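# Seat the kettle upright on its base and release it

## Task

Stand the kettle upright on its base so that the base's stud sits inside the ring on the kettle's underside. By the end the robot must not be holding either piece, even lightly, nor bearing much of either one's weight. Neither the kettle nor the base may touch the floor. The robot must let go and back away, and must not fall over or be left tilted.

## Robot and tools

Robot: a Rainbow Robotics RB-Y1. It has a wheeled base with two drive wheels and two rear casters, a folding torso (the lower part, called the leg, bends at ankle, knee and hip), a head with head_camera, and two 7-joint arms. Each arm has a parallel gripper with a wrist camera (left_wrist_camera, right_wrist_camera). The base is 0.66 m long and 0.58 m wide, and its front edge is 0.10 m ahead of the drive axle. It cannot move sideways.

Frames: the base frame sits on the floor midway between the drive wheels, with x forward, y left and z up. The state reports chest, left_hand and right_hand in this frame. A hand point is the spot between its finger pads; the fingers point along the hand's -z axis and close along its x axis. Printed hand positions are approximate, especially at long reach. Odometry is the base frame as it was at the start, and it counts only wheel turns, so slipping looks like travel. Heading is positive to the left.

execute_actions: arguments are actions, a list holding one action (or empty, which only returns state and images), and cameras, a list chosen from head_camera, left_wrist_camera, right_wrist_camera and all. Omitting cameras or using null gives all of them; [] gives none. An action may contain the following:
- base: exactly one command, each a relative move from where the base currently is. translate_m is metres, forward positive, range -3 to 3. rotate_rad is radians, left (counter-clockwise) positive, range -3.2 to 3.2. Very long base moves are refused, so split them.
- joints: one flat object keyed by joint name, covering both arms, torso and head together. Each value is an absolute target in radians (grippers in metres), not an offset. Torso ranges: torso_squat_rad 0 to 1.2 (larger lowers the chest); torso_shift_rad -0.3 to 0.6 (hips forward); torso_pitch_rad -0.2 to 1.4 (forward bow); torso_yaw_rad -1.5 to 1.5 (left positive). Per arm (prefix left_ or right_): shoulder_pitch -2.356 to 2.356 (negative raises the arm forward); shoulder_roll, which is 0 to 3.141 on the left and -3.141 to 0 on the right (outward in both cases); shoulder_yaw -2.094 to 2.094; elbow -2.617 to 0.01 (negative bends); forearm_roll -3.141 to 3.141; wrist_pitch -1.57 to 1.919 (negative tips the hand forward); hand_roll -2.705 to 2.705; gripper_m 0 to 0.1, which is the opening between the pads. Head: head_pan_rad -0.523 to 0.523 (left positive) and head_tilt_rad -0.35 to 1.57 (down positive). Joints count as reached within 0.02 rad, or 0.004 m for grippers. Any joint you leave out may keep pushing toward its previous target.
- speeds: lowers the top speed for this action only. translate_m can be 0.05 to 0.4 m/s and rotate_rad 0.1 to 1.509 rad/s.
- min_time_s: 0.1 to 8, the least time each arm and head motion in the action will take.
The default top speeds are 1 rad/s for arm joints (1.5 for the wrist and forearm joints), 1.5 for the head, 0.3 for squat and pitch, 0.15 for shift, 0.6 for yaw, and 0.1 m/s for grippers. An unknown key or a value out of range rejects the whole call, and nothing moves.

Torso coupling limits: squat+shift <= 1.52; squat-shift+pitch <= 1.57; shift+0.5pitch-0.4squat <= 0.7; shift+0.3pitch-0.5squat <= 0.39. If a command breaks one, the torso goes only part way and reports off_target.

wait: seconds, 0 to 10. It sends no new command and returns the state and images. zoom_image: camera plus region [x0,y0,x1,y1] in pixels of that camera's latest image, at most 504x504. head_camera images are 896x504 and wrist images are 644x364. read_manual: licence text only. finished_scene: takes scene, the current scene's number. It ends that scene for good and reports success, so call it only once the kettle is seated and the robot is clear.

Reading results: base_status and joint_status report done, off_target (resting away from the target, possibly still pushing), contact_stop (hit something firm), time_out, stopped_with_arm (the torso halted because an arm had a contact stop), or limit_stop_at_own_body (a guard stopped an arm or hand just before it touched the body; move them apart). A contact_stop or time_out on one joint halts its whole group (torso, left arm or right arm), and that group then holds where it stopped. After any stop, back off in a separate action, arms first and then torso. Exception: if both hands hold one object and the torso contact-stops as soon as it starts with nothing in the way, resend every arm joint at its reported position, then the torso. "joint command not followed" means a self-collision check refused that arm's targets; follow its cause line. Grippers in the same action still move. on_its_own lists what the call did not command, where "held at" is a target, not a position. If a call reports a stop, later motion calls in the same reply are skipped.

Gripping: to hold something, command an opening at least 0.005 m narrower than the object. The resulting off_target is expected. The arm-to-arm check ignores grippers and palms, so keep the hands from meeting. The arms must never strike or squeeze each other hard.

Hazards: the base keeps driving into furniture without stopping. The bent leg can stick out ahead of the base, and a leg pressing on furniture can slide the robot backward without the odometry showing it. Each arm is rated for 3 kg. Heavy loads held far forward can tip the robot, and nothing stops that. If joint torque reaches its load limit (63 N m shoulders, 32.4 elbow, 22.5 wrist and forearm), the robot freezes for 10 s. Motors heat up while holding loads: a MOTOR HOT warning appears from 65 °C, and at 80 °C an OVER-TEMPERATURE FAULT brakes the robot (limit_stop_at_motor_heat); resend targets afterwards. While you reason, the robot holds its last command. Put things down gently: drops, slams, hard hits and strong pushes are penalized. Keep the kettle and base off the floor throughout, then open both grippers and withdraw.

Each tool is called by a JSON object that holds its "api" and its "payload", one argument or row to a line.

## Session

{"api": "execute_actions", "payload": {
  "actions": []
}}

Scene clock: 0.00 s.
base_odometry: x=+0.000 y=+0.000 heading=+0.000 (m, m, rad; odometry frame)
base_status: not commanded
joint_positions: torso_squat_rad=+0.350 torso_shift_rad=+0.000 torso_pitch_rad=+0.000 torso_yaw_rad=-0.001 left_shoulder_pitch_rad=+0.003 left_shoulder_roll_rad=+0.043 left_shoulder_yaw_rad=-0.011 left_elbow_rad=-0.265 left_forearm_roll_rad=-0.009 left_wrist_pitch_rad=-0.013 left_hand_roll_rad=+0.017 left_gripper_m=+0.100 right_shoulder_pitch_rad=-0.031 right_shoulder_roll_rad=-0.009 right_shoulder_yaw_rad=-0.014 right_elbow_rad=-0.257 right_forearm_roll_rad=-0.054 right_wrist_pitch_rad=-0.019 right_hand_roll_rad=+0.048 right_gripper_m=+0.100 head_pan_rad=-0.001 head_tilt_rad=+0.400
joint_status: not commanded
chest: x=-0.2277 y=-0.0005 z=+1.2475 quat_wxyz=(+1.000, +0.000, +0.000, +0.000) (m; base frame)
left_hand: x=-0.0983 y=+0.2507 z=+0.5750 quat_wxyz=(+0.990, +0.020, -0.137, -0.004) (m; base frame)
right_hand: x=-0.0773 y=-0.2273 z=+0.5782 quat_wxyz=(+0.988, -0.004, -0.152, -0.004) (m; base frame)
pictures: head_camera, left_wrist_camera, right_wrist_camera
Images, in order (width x height): head_camera 896x504, left_wrist_camera 644x364, right_wrist_camera 644x364.

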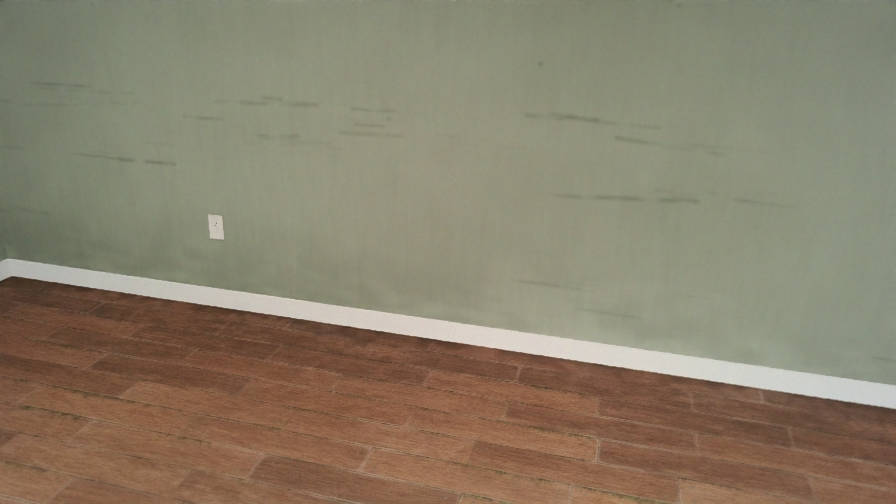

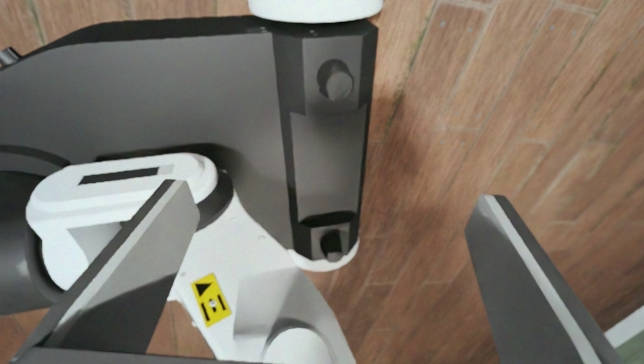

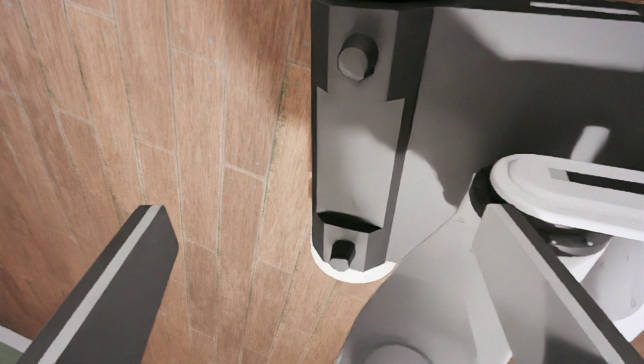

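{"api": "execute_actions", "payload": {
  "actions": [
    {"joints": {"left_forearm_roll_rad": 1.75, "left_wrist_pitch_rad": -0.85, "left_hand_roll_rad": 1.57, "right_forearm_roll_rad": 1.13, "right_wrist_pitch_rad": 0.85, "right_hand_roll_rad": 1.57, "head_pan_rad": -0.52, "head_tilt_rad": 0.3}}
  ]
}}

Scene clock: 4.30 s.
base_odometry: x=+0.000 y=+0.000 heading=+0.000 (m, m, rad; odometry frame)
base_status: not commanded
joint_positions: torso_squat_rad=+0.350 torso_shift_rad=+0.000 torso_pitch_rad=+0.000 torso_yaw_rad=-0.001 left_shoulder_pitch_rad=+0.003 left_shoulder_roll_rad=+0.043 left_shoulder_yaw_rad=-0.011 left_elbow_rad=-0.265 left_forearm_roll_rad=+1.750 left_wrist_pitch_rad=-0.850 left_hand_roll_rad=+1.570 left_gripper_m=+0.100 right_shoulder_pitch_rad=-0.031 right_shoulder_roll_rad=-0.009 right_shoulder_yaw_rad=-0.014 right_elbow_rad=-0.257 right_forearm_roll_rad=+1.130 right_wrist_pitch_rad=+0.850 right_hand_roll_rad=+1.570 right_gripper_m=+0.100 head_pan_rad=-0.520 head_tilt_rad=+0.300
joint_status: all done
chest: x=-0.2277 y=-0.0005 z=+1.2475 quat_wxyz=(+1.000, +0.000, +0.000, +0.000) (m; base frame)
left_hand: x=-0.1496 y=+0.4187 z=+0.6492 quat_wxyz=(-0.127, -0.087, -0.416, +0.896) (m; base frame)
right_hand: x=-0.1753 y=-0.3829 z=+0.6325 quat_wxyz=(+0.257, -0.038, +0.373, +0.891) (m; base frame)
pictures: head_camera, left_wrist_camera, right_wrist_camera
Images, in order (width x height): head_camera 896x504, left_wrist_camera 644x364, right_wrist_camera 644x364.

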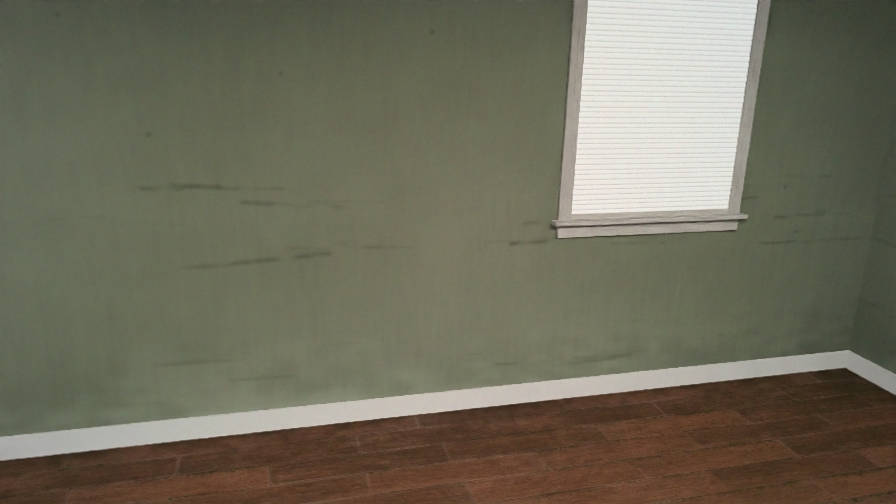

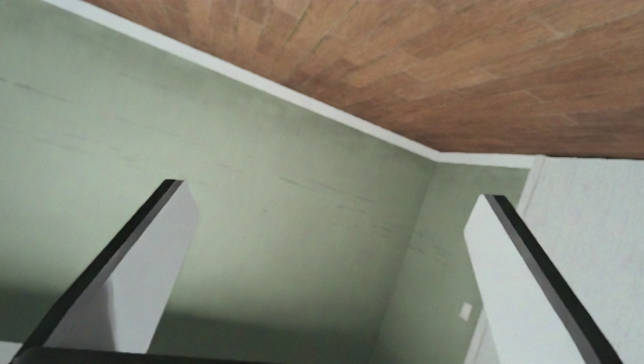

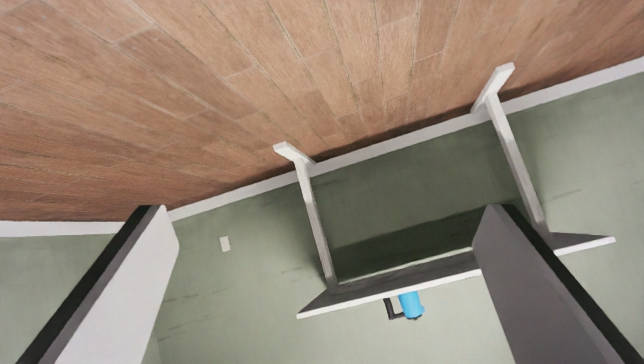

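{"api": "zoom_image", "payload": {
  "camera": "right_wrist_camera",
  "region": [340, 250, 480, 340]
}}

{"api": "zoom_image", "payload": {
  "camera": "right_wrist_camera",
  "region": [260, 50, 644, 330]
}}

Region (340, 250, 480, 340) of right_wrist_camera's 644x364 image, scaled by 3.600, with more detail than that image has; it fills the top 324 rows of this view, and the rest is white.

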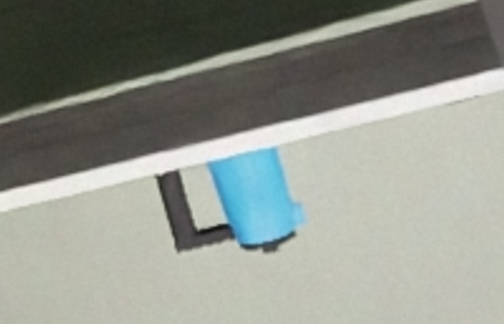

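Region (260, 50, 644, 330) of right_wrist_camera's 644x364 image, scaled by 1.312, with more detail than that image has; it fills the top 368 rows of this view, and the rest is white.

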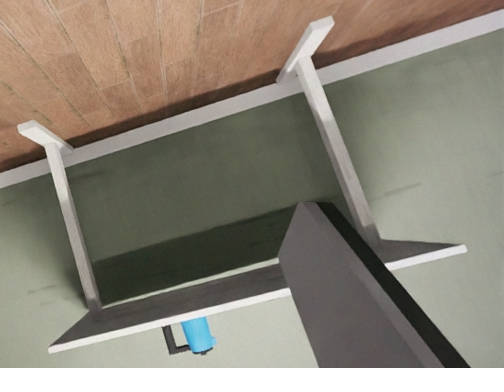

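{"api": "execute_actions", "payload": {
  "actions": [
    {"base": {"rotate_rad": -1.85}, "joints": {"left_wrist_pitch_rad": 0.0, "right_forearm_roll_rad": 1.571, "right_wrist_pitch_rad": 0.0, "right_hand_roll_rad": 0.0, "head_pan_rad": 0.0, "head_tilt_rad": 0.4}, "min_time_s": 3}
  ],
  "cameras": ["head_camera"]
}}

Scene clock: 13.30 s.
base_odometry: x=+0.000 y=+0.000 heading=-1.849 (m, m, rad; odometry frame)
base_status: done
joint_positions: torso_squat_rad=+0.350 torso_shift_rad=+0.000 torso_pitch_rad=+0.000 torso_yaw_rad=-0.001 left_shoulder_pitch_rad=+0.003 left_shoulder_roll_rad=+0.043 left_shoulder_yaw_rad=-0.011 left_elbow_rad=-0.265 left_forearm_roll_rad=+1.750 left_wrist_pitch_rad=+0.000 left_hand_roll_rad=+1.570 left_gripper_m=+0.100 right_shoulder_pitch_rad=-0.031 right_shoulder_roll_rad=-0.009 right_shoulder_yaw_rad=-0.014 right_elbow_rad=-0.257 right_forearm_roll_rad=+1.571 right_wrist_pitch_rad=+0.000 right_hand_roll_rad=+0.000 right_gripper_m=+0.100 head_pan_rad=+0.000 head_tilt_rad=+0.400
joint_status: all done
chest: x=-0.2278 y=-0.0004 z=+1.2475 quat_wxyz=(+1.000, +0.000, +0.000, +0.000) (m; base frame)
left_hand: x=-0.1013 y=+0.2508 z=+0.5742 quat_wxyz=(-0.080, -0.132, -0.009, +0.988) (m; base frame)
right_hand: x=-0.0815 y=-0.2271 z=+0.5769 quat_wxyz=(+0.701, -0.104, -0.098, +0.699) (m; base frame)
pictures: head_camera
Images, in order (width x height): head_camera 896x504.

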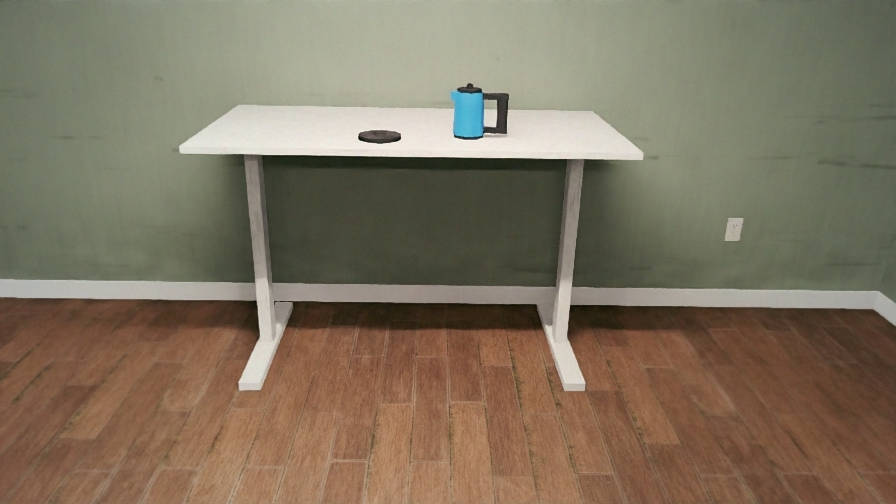

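{"api": "zoom_image", "payload": {
  "camera": "head_camera",
  "region": [340, 70, 530, 165]
}}

{"api": "zoom_image", "payload": {
  "camera": "head_camera",
  "region": [165, 90, 305, 170]
}}

{"api": "zoom_image", "payload": {
  "camera": "head_camera",
  "region": [530, 95, 670, 175]
}}

{"api": "zoom_image", "payload": {
  "camera": "head_camera",
  "region": [220, 290, 320, 400]
}}

{"api": "zoom_image", "payload": {
  "camera": "head_camera",
  "region": [510, 290, 610, 400]
}}

Region (340, 70, 530, 165) of head_camera's 896x504 image, scaled by 2.653, with more detail than that image has.

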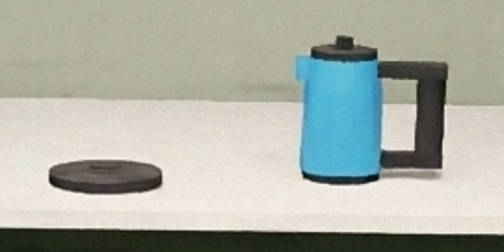

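Region (165, 90, 305, 170) of head_camera's 896x504 image, scaled by 3.600, with more detail than that image has; it fills the top 288 rows of this view, and the rest is white.

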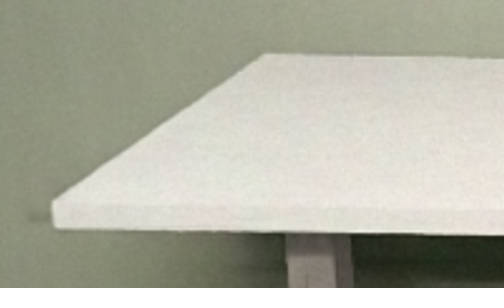

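Region (530, 95, 670, 175) of head_camera's 896x504 image, scaled by 3.600, with more detail than that image has; it fills the top 288 rows of this view, and the rest is white.

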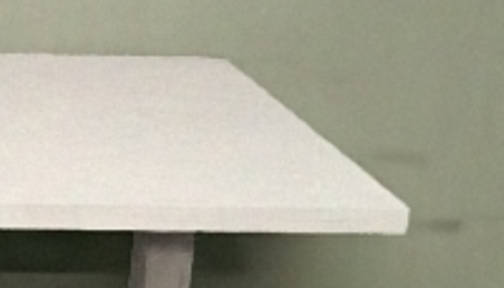

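Region (220, 290, 320, 400) of head_camera's 896x504 image, scaled by 4.582, with more detail than that image has; it fills the left 458 columns of this view, and the rest is white.

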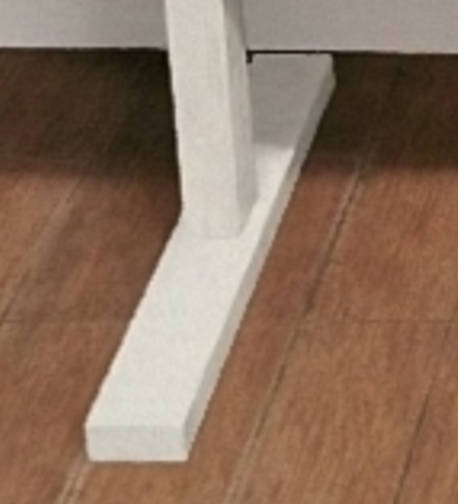

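Region (510, 290, 610, 400) of head_camera's 896x504 image, scaled by 4.582, with more detail than that image has; it fills the left 458 columns of this view, and the rest is white.

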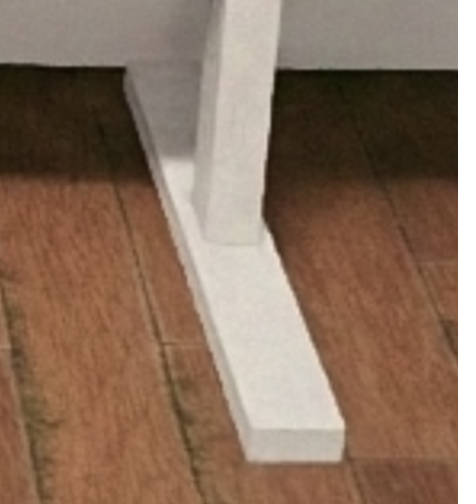

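{"api": "execute_actions", "payload": {
  "actions": [
    {"base": {"translate_m": 1.6}, "joints": {"torso_squat_rad": 0.495, "torso_yaw_rad": 0.254, "right_shoulder_pitch_rad": -0.6293, "right_shoulder_roll_rad": -0.0629, "right_shoulder_yaw_rad": -0.2027, "right_elbow_rad": -0.971, "right_wrist_pitch_rad": 0.224, "right_gripper_m": 0.075, "head_tilt_rad": 0.6, "head_pan_rad": -0.254}, "min_time_s": 4.0}
  ],
  "cameras": ["head_camera", "right_wrist_camera"]
}}

Scene clock: 23.23 s.
base_odometry: x=-0.441 y=-1.538 heading=-1.851 (m, m, rad; odometry frame)
base_status: done
joint_positions: torso_squat_rad=+0.495 torso_shift_rad=+0.000 torso_pitch_rad=+0.000 torso_yaw_rad=+0.254 left_shoulder_pitch_rad=+0.003 left_shoulder_roll_rad=+0.043 left_shoulder_yaw_rad=-0.011 left_elbow_rad=-0.265 left_forearm_roll_rad=+1.750 left_wrist_pitch_rad=+0.000 left_hand_roll_rad=+1.570 left_gripper_m=+0.100 right_shoulder_pitch_rad=-0.629 right_shoulder_roll_rad=-0.063 right_shoulder_yaw_rad=-0.203 right_elbow_rad=-0.971 right_forearm_roll_rad=+1.571 right_wrist_pitch_rad=+0.224 right_hand_roll_rad=+0.000 right_gripper_m=+0.075 head_pan_rad=-0.254 head_tilt_rad=+0.600
joint_status: all done
chest: x=-0.2277 y=-0.0004 z=+1.2059 quat_wxyz=(+0.992, +0.000, +0.000, +0.127) (m; base frame)
left_hand: x=-0.1685 y=+0.2746 z=+0.5326 quat_wxyz=(-0.205, -0.130, -0.026, +0.970) (m; base frame)
right_hand: x=+0.4815 y=-0.0963 z=+1.0449 quat_wxyz=(+0.492, -0.492, -0.508, +0.507) (m; base frame)
pictures: head_camera, right_wrist_camera
Images, in order (width x height): head_camera 896x504, right_wrist_camera 644x364.

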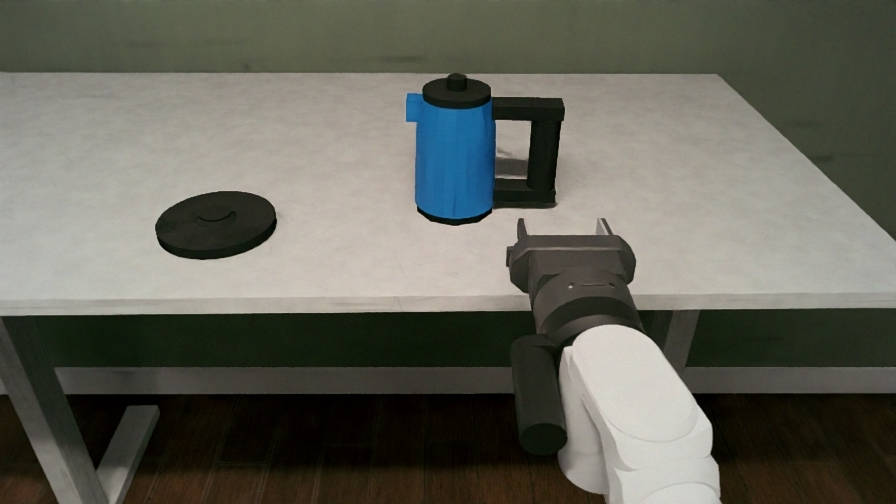

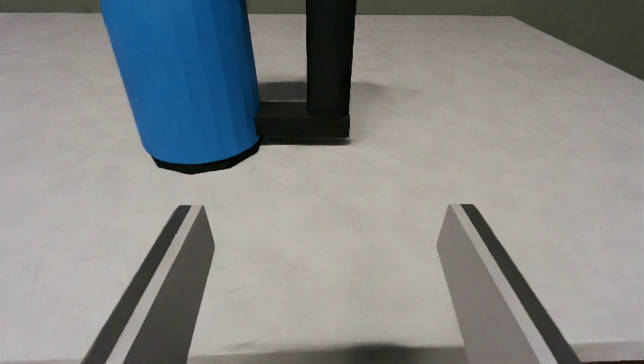

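{"api": "zoom_image", "payload": {
  "camera": "right_wrist_camera",
  "region": [240, 0, 400, 160]
}}

{"api": "zoom_image", "payload": {
  "camera": "right_wrist_camera",
  "region": [160, 180, 500, 260]
}}

{"api": "zoom_image", "payload": {
  "camera": "head_camera",
  "region": [390, 60, 650, 280]
}}

Region (240, 0, 400, 160) of right_wrist_camera's 644x364 image, scaled by 3.150, with more detail than that image has.

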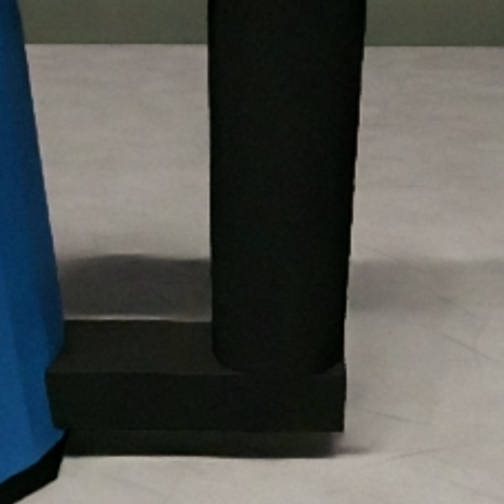

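Region (160, 180, 500, 260) of right_wrist_camera's 644x364 image, scaled by 1.482, with more detail than that image has; it fills the top 119 rows of this view, and the rest is white.

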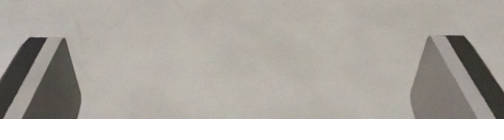

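Region (390, 60, 650, 280) of head_camera's 896x504 image, scaled by 1.938, with more detail than that image has; it fills the top 426 rows of this view, and the rest is white.

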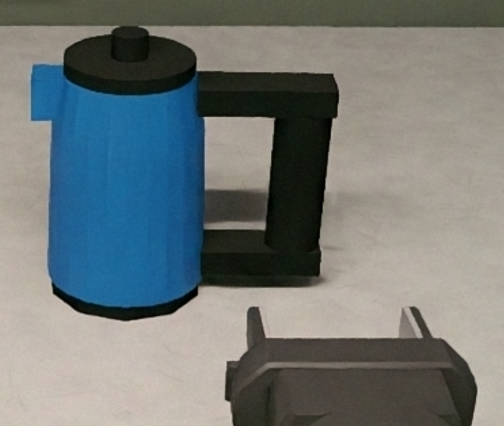

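{"api": "zoom_image", "payload": {
  "camera": "head_camera",
  "region": [140, 180, 290, 270]
}}

{"api": "zoom_image", "payload": {
  "camera": "head_camera",
  "region": [400, 65, 580, 235]
}}

{"api": "zoom_image", "payload": {
  "camera": "head_camera",
  "region": [690, 60, 896, 320]
}}

Region (140, 180, 290, 270) of head_camera's 896x504 image, scaled by 3.360, with more detail than that image has; it fills the top 302 rows of this view, and the rest is white.

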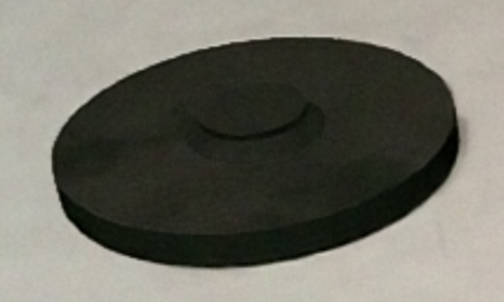

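Region (400, 65, 580, 235) of head_camera's 896x504 image, scaled by 2.800, with more detail than that image has.

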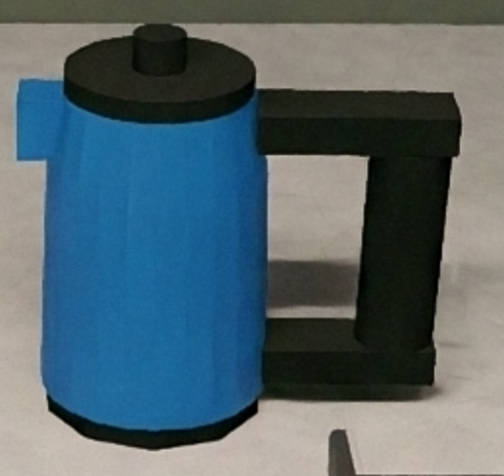

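Region (690, 60, 896, 320) of head_camera's 896x504 image, scaled by 1.938, with more detail than that image has; it fills the left 399 columns of this view, and the rest is white.

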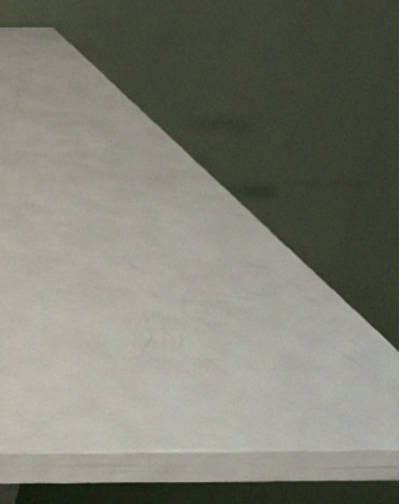

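{"api": "execute_actions", "payload": {
  "actions": [
    {"base": {"translate_m": 0.238}, "joints": {"right_wrist_pitch_rad": 0.208, "head_tilt_rad": 0.68}}
  ],
  "cameras": ["head_camera", "right_wrist_camera"]
}}

Scene clock: 32.67 s.
base_odometry: x=-0.507 y=-1.767 heading=-1.852 (m, m, rad; odometry frame)
base_status: done
joint_positions: torso_squat_rad=+0.495 torso_shift_rad=+0.000 torso_pitch_rad=+0.000 torso_yaw_rad=+0.254 left_shoulder_pitch_rad=+0.003 left_shoulder_roll_rad=+0.043 left_shoulder_yaw_rad=-0.011 left_elbow_rad=-0.265 left_forearm_roll_rad=+1.750 left_wrist_pitch_rad=+0.000 left_hand_roll_rad=+1.570 left_gripper_m=+0.100 right_shoulder_pitch_rad=-0.630 right_shoulder_roll_rad=-0.063 right_shoulder_yaw_rad=-0.203 right_elbow_rad=-0.971 right_forearm_roll_rad=+1.571 right_wrist_pitch_rad=+0.208 right_hand_roll_rad=+0.000 right_gripper_m=+0.075 head_pan_rad=-0.254 head_tilt_rad=+0.680
joint_status: all done
chest: x=-0.2277 y=-0.0004 z=+1.2059 quat_wxyz=(+0.992, +0.000, +0.000, +0.127) (m; base frame)
left_hand: x=-0.1685 y=+0.2746 z=+0.5327 quat_wxyz=(-0.205, -0.130, -0.026, +0.970) (m; base frame)
right_hand: x=+0.4814 y=-0.0927 z=+1.0450 quat_wxyz=(+0.488, -0.488, -0.512, +0.511) (m; base frame)
pictures: head_camera, right_wrist_camera
Images, in order (width x height): head_camera 896x504, right_wrist_camera 644x364.

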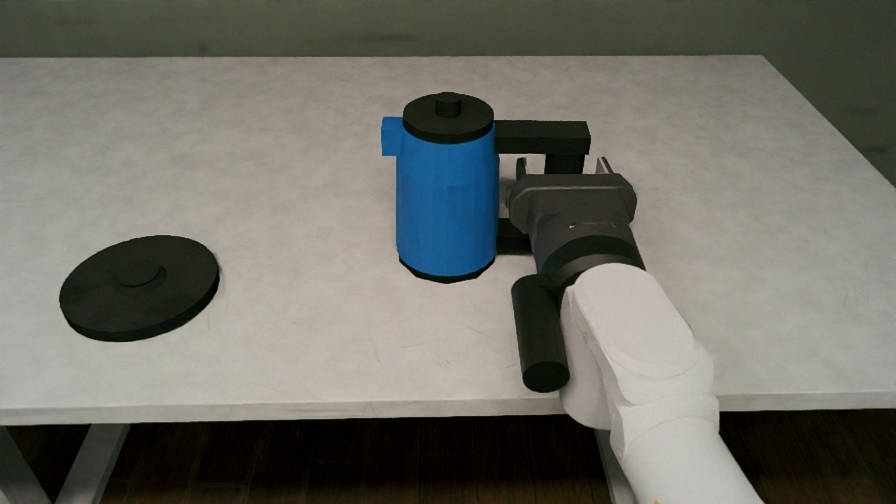

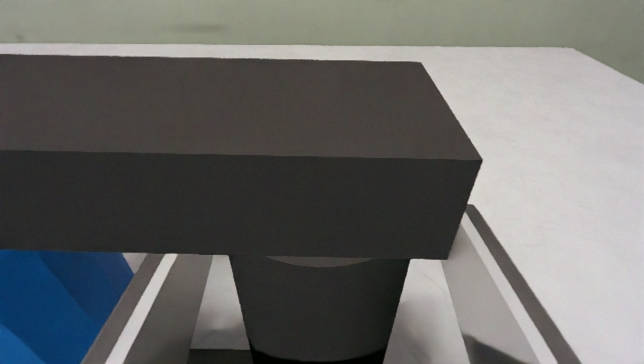

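{"api": "zoom_image", "payload": {
  "camera": "right_wrist_camera",
  "region": [140, 200, 520, 364]
}}

Region (140, 200, 520, 364) of right_wrist_camera's 644x364 image, scaled by 1.326, with more detail than that image has; it fills the top 218 rows of this view, and the rest is white.

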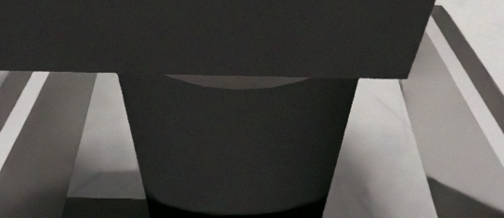

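{"api": "execute_actions", "payload": {
  "actions": [
    {"joints": {"right_wrist_pitch_rad": 0.198, "right_gripper_m": 0.025}}
  ],
  "cameras": ["head_camera", "right_wrist_camera"]
}}

Scene clock: 34.97 s.
base_odometry: x=-0.507 y=-1.767 heading=-1.852 (m, m, rad; odometry frame)
base_status: not commanded
joint_positions: torso_squat_rad=+0.495 torso_shift_rad=+0.000 torso_pitch_rad=+0.000 torso_yaw_rad=+0.254 left_shoulder_pitch_rad=+0.003 left_shoulder_roll_rad=+0.043 left_shoulder_yaw_rad=-0.011 left_elbow_rad=-0.265 left_forearm_roll_rad=+1.750 left_wrist_pitch_rad=+0.000 left_hand_roll_rad=+1.570 left_gripper_m=+0.100 right_shoulder_pitch_rad=-0.630 right_shoulder_roll_rad=-0.063 right_shoulder_yaw_rad=-0.203 right_elbow_rad=-0.971 right_forearm_roll_rad=+1.571 right_wrist_pitch_rad=+0.198 right_hand_roll_rad=+0.000 right_gripper_m=+0.037 head_pan_rad=-0.254 head_tilt_rad=+0.680
joint_status: right_gripper_m off_target (ended at +0.037, target +0.025); the others done
chest: x=-0.2277 y=-0.0004 z=+1.2059 quat_wxyz=(+0.992, +0.000, +0.000, +0.127) (m; base frame)
left_hand: x=-0.1685 y=+0.2746 z=+0.5327 quat_wxyz=(-0.205, -0.130, -0.026, +0.970) (m; base frame)
right_hand: x=+0.4812 y=-0.0904 z=+1.0450 quat_wxyz=(+0.486, -0.486, -0.514, +0.514) (m; base frame)
pictures: head_camera, right_wrist_camera
Images, in order (width x height): head_camera 896x504, right_wrist_camera 644x364.

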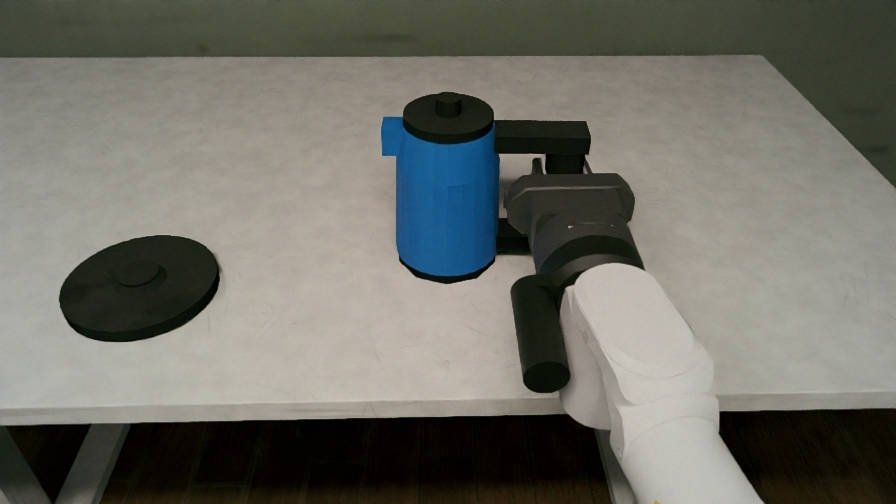

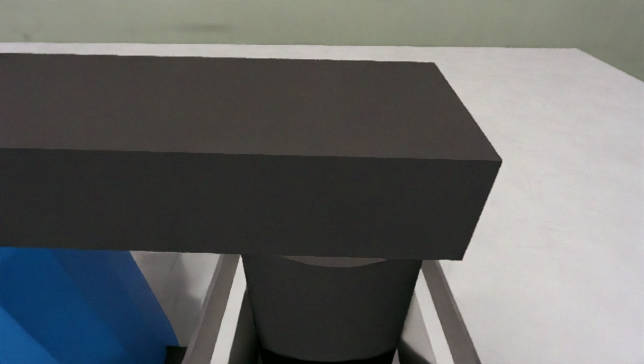

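Gripped without disturbing the kettle. I'll measure the kettle and base positions before lifting.

{"api": "zoom_image", "payload": {
  "camera": "head_camera",
  "region": [45, 225, 235, 350]
}}

{"api": "zoom_image", "payload": {
  "camera": "head_camera",
  "region": [370, 85, 530, 295]
}}

Region (45, 225, 235, 350) of head_camera's 896x504 image, scaled by 2.653, with more detail than that image has; it fills the top 332 rows of this view, and the rest is white.

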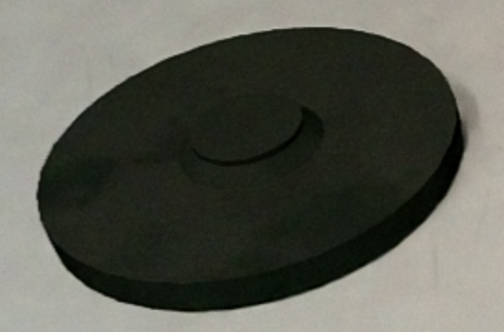

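Region (370, 85, 530, 295) of head_camera's 896x504 image, scaled by 2.400, with more detail than that image has; it fills the left 384 columns of this view, and the rest is white.

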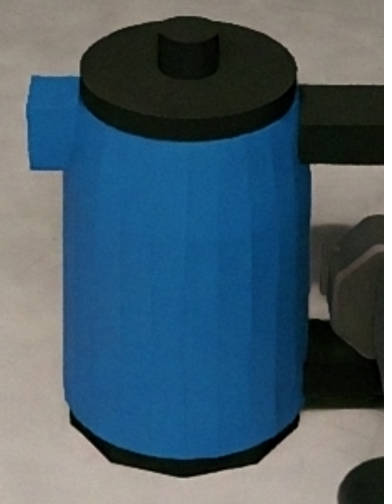

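{"api": "execute_actions", "payload": {
  "actions": [
    {"joints": {"torso_squat_rad": 0.35}}
  ],
  "cameras": ["head_camera", "right_wrist_camera"]
}}

Scene clock: 40.37 s.
base_odometry: x=-0.507 y=-1.767 heading=-1.852 (m, m, rad; odometry frame)
base_status: not commanded
joint_positions: torso_squat_rad=+0.350 torso_shift_rad=+0.001 torso_pitch_rad=+0.000 torso_yaw_rad=+0.254 left_shoulder_pitch_rad=+0.003 left_shoulder_roll_rad=+0.043 left_shoulder_yaw_rad=-0.011 left_elbow_rad=-0.265 left_forearm_roll_rad=+1.750 left_wrist_pitch_rad=+0.000 left_hand_roll_rad=+1.570 left_gripper_m=+0.100 right_shoulder_pitch_rad=-0.629 right_shoulder_roll_rad=-0.063 right_shoulder_yaw_rad=-0.203 right_elbow_rad=-0.971 right_forearm_roll_rad=+1.571 right_wrist_pitch_rad=+0.198 right_hand_roll_rad=+0.000 right_gripper_m=+0.037 head_pan_rad=-0.254 head_tilt_rad=+0.680
joint_status: all done
chest: x=-0.2276 y=-0.0005 z=+1.2475 quat_wxyz=(+0.992, +0.000, +0.000, +0.127) (m; base frame)
left_hand: x=-0.1685 y=+0.2746 z=+0.5742 quat_wxyz=(-0.205, -0.130, -0.026, +0.970) (m; base frame)
right_hand: x=+0.4812 y=-0.0906 z=+1.0857 quat_wxyz=(+0.486, -0.486, -0.514, +0.514) (m; base frame)
pictures: head_camera, right_wrist_camera
Images, in order (width x height): head_camera 896x504, right_wrist_camera 644x364.

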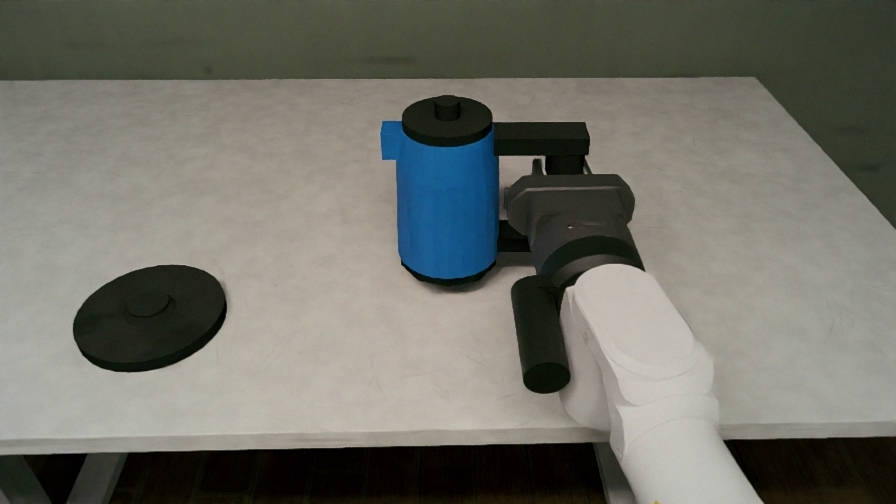

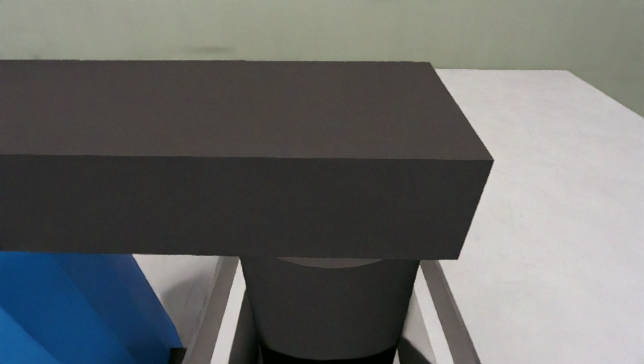

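{"api": "execute_actions", "payload": {
  "actions": []
}}

Scene clock: 41.83 s.
base_odometry: x=-0.507 y=-1.767 heading=-1.852 (m, m, rad; odometry frame)
base_status: not commanded
joint_positions: torso_squat_rad=+0.350 torso_shift_rad=+0.001 torso_pitch_rad=+0.000 torso_yaw_rad=+0.254 left_shoulder_pitch_rad=+0.003 left_shoulder_roll_rad=+0.043 left_shoulder_yaw_rad=-0.011 left_elbow_rad=-0.265 left_forearm_roll_rad=+1.750 left_wrist_pitch_rad=+0.000 left_hand_roll_rad=+1.570 left_gripper_m=+0.100 right_shoulder_pitch_rad=-0.629 right_shoulder_roll_rad=-0.063 right_shoulder_yaw_rad=-0.203 right_elbow_rad=-0.971 right_forearm_roll_rad=+1.571 right_wrist_pitch_rad=+0.198 right_hand_roll_rad=+0.000 right_gripper_m=+0.037 head_pan_rad=-0.254 head_tilt_rad=+0.680
joint_status: all done
chest: x=-0.2276 y=-0.0005 z=+1.2475 quat_wxyz=(+0.992, +0.000, +0.000, +0.127) (m; base frame)
left_hand: x=-0.1685 y=+0.2746 z=+0.5742 quat_wxyz=(-0.205, -0.130, -0.026, +0.970) (m; base frame)
right_hand: x=+0.4812 y=-0.0906 z=+1.0857 quat_wxyz=(+0.486, -0.486, -0.514, +0.514) (m; base frame)
pictures: head_camera, left_wrist_camera, right_wrist_camera
Images, in order (width x height): head_camera 896x504, left_wrist_camera 644x364, right_wrist_camera 644x364.

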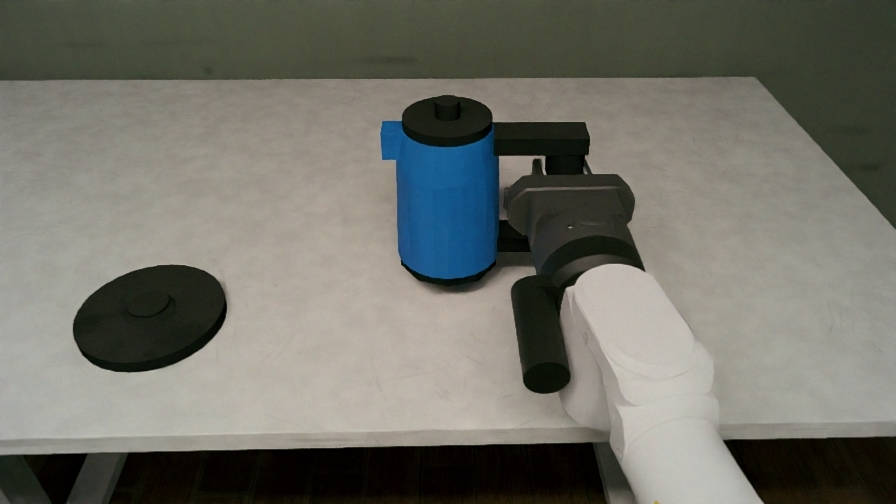

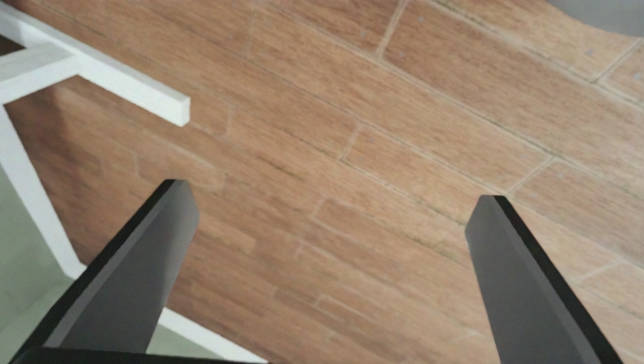

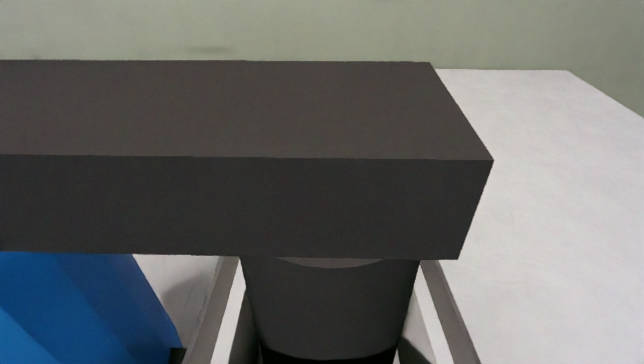

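{"api": "execute_actions", "payload": {
  "actions": [
    {"joints": {"torso_yaw_rad": 0.706, "torso_squat_rad": 0.325, "right_gripper_m": 0.02}}
  ],
  "cameras": ["head_camera", "right_wrist_camera"]
}}

Scene clock: 44.40 s.
base_odometry: x=-0.507 y=-1.767 heading=-1.852 (m, m, rad; odometry frame)
base_status: not commanded
joint_positions: torso_squat_rad=+0.325 torso_shift_rad=+0.001 torso_pitch_rad=+0.000 torso_yaw_rad=+0.706 left_shoulder_pitch_rad=+0.003 left_shoulder_roll_rad=+0.043 left_shoulder_yaw_rad=-0.011 left_elbow_rad=-0.265 left_forearm_roll_rad=+1.750 left_wrist_pitch_rad=+0.000 left_hand_roll_rad=+1.570 left_gripper_m=+0.100 right_shoulder_pitch_rad=-0.629 right_shoulder_roll_rad=-0.063 right_shoulder_yaw_rad=-0.203 right_elbow_rad=-0.971 right_forearm_roll_rad=+1.571 right_wrist_pitch_rad=+0.198 right_hand_roll_rad=+0.000 right_gripper_m=+0.037 head_pan_rad=-0.254 head_tilt_rad=+0.680
joint_status: right_gripper_m off_target (ended at +0.037, target +0.020); the others done
chest: x=-0.2276 y=-0.0005 z=+1.2533 quat_wxyz=(+0.938, +0.000, +0.000, +0.346) (m; base frame)
left_hand: x=-0.2945 y=+0.2728 z=+0.5800 quat_wxyz=(-0.417, -0.121, -0.054, +0.899) (m; base frame)
right_hand: x=+0.4493 y=+0.2281 z=+1.0915 quat_wxyz=(+0.358, -0.358, -0.609, +0.610) (m; base frame)
pictures: head_camera, right_wrist_camera
Images, in order (width x height): head_camera 896x504, right_wrist_camera 644x364.

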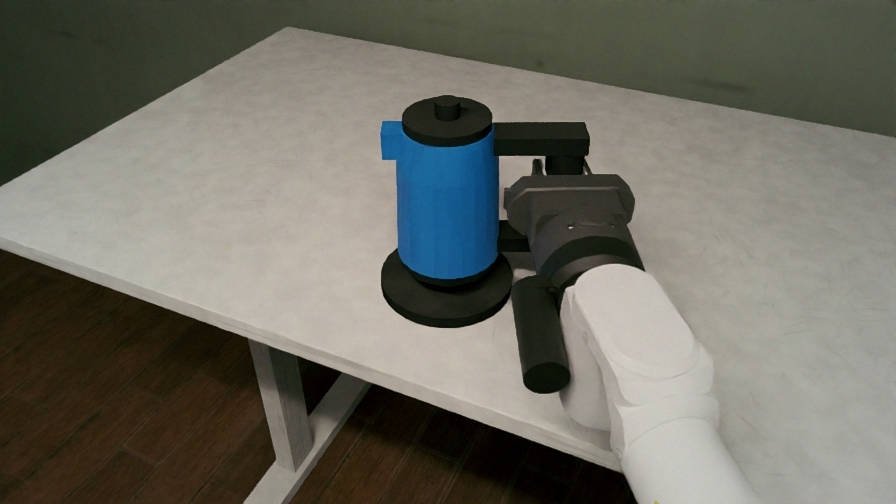

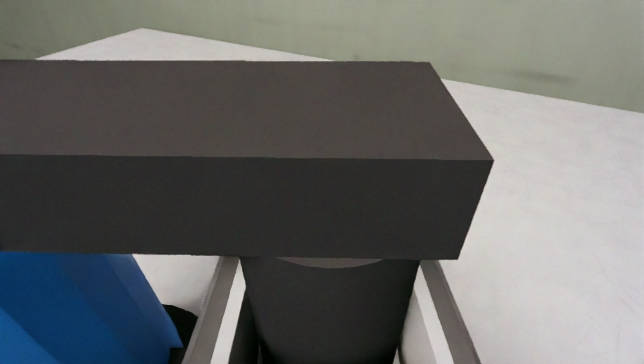

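{"api": "zoom_image", "payload": {
  "camera": "head_camera",
  "region": [360, 210, 540, 345]
}}

Region (360, 210, 540, 345) of head_camera's 896x504 image, scaled by 2.800, with more detail than that image has; it fills the top 378 rows of this view, and the rest is white.

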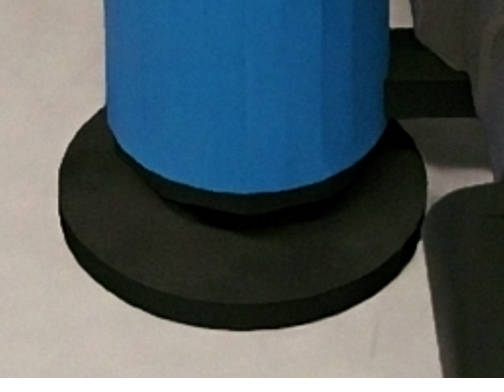

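{"api": "zoom_image", "payload": {
  "camera": "head_camera",
  "region": [395, 250, 500, 310]
}}

Region (395, 250, 500, 310) of head_camera's 896x504 image, scaled by 4.800, with more detail than that image has; it fills the top 288 rows of this view, and the rest is white.

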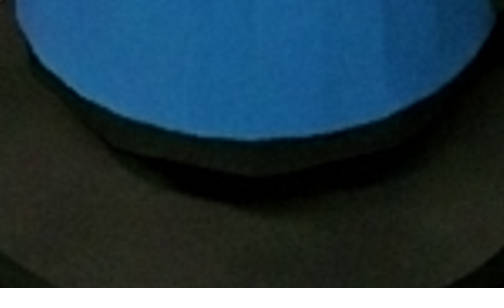

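{"api": "execute_actions", "payload": {
  "actions": [
    {"base": {"translate_m": 0.005}, "joints": {"torso_yaw_rad": 0.709, "torso_squat_rad": 0.385}}
  ],
  "cameras": ["head_camera", "right_wrist_camera"]
}}

{"api": "zoom_image", "payload": {
  "camera": "head_camera",
  "region": [360, 210, 540, 345]
}}

Scene clock: 49.60 s.
base_odometry: x=-0.509 y=-1.772 heading=-1.852 (m, m, rad; odometry frame)
base_status: done
joint_positions: torso_squat_rad=+0.385 torso_shift_rad=+0.000 torso_pitch_rad=+0.000 torso_yaw_rad=+0.709 left_shoulder_pitch_rad=+0.003 left_shoulder_roll_rad=+0.043 left_shoulder_yaw_rad=-0.011 left_elbow_rad=-0.265 left_forearm_roll_rad=+1.750 left_wrist_pitch_rad=+0.000 left_hand_roll_rad=+1.570 left_gripper_m=+0.100 right_shoulder_pitch_rad=-0.629 right_shoulder_roll_rad=-0.063 right_shoulder_yaw_rad=-0.203 right_elbow_rad=-0.970 right_forearm_roll_rad=+1.571 right_wrist_pitch_rad=+0.198 right_hand_roll_rad=+0.000 right_gripper_m=+0.037 head_pan_rad=-0.254 head_tilt_rad=+0.680
joint_status: all done
chest: x=-0.2277 y=-0.0004 z=+1.2387 quat_wxyz=(+0.938, +0.000, +0.000, +0.347) (m; base frame)
left_hand: x=-0.2953 y=+0.2726 z=+0.5654 quat_wxyz=(-0.418, -0.121, -0.054, +0.899) (m; base frame)
right_hand: x=+0.4486 y=+0.2300 z=+1.0771 quat_wxyz=(+0.358, -0.357, -0.610, +0.610) (m; base frame)
pictures: head_camera, right_wrist_camera
Images, in order (width x height): head_camera 896x504, right_wrist_camera 644x364.

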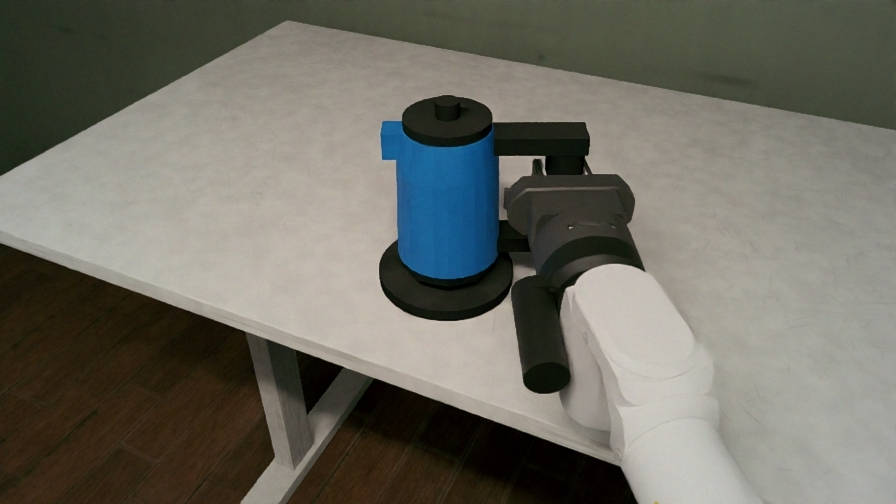

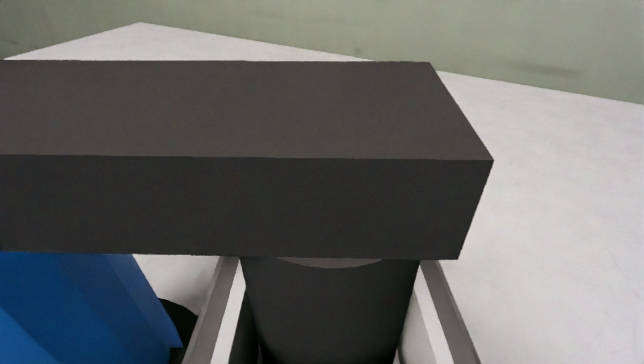

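Region (360, 210, 540, 345) of head_camera's 896x504 image, scaled by 2.800, with more detail than that image has; it fills the top 378 rows of this view, and the rest is white.

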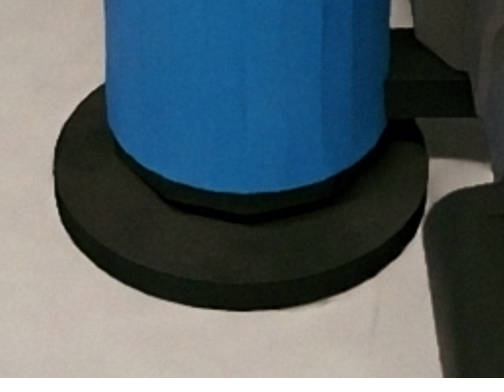

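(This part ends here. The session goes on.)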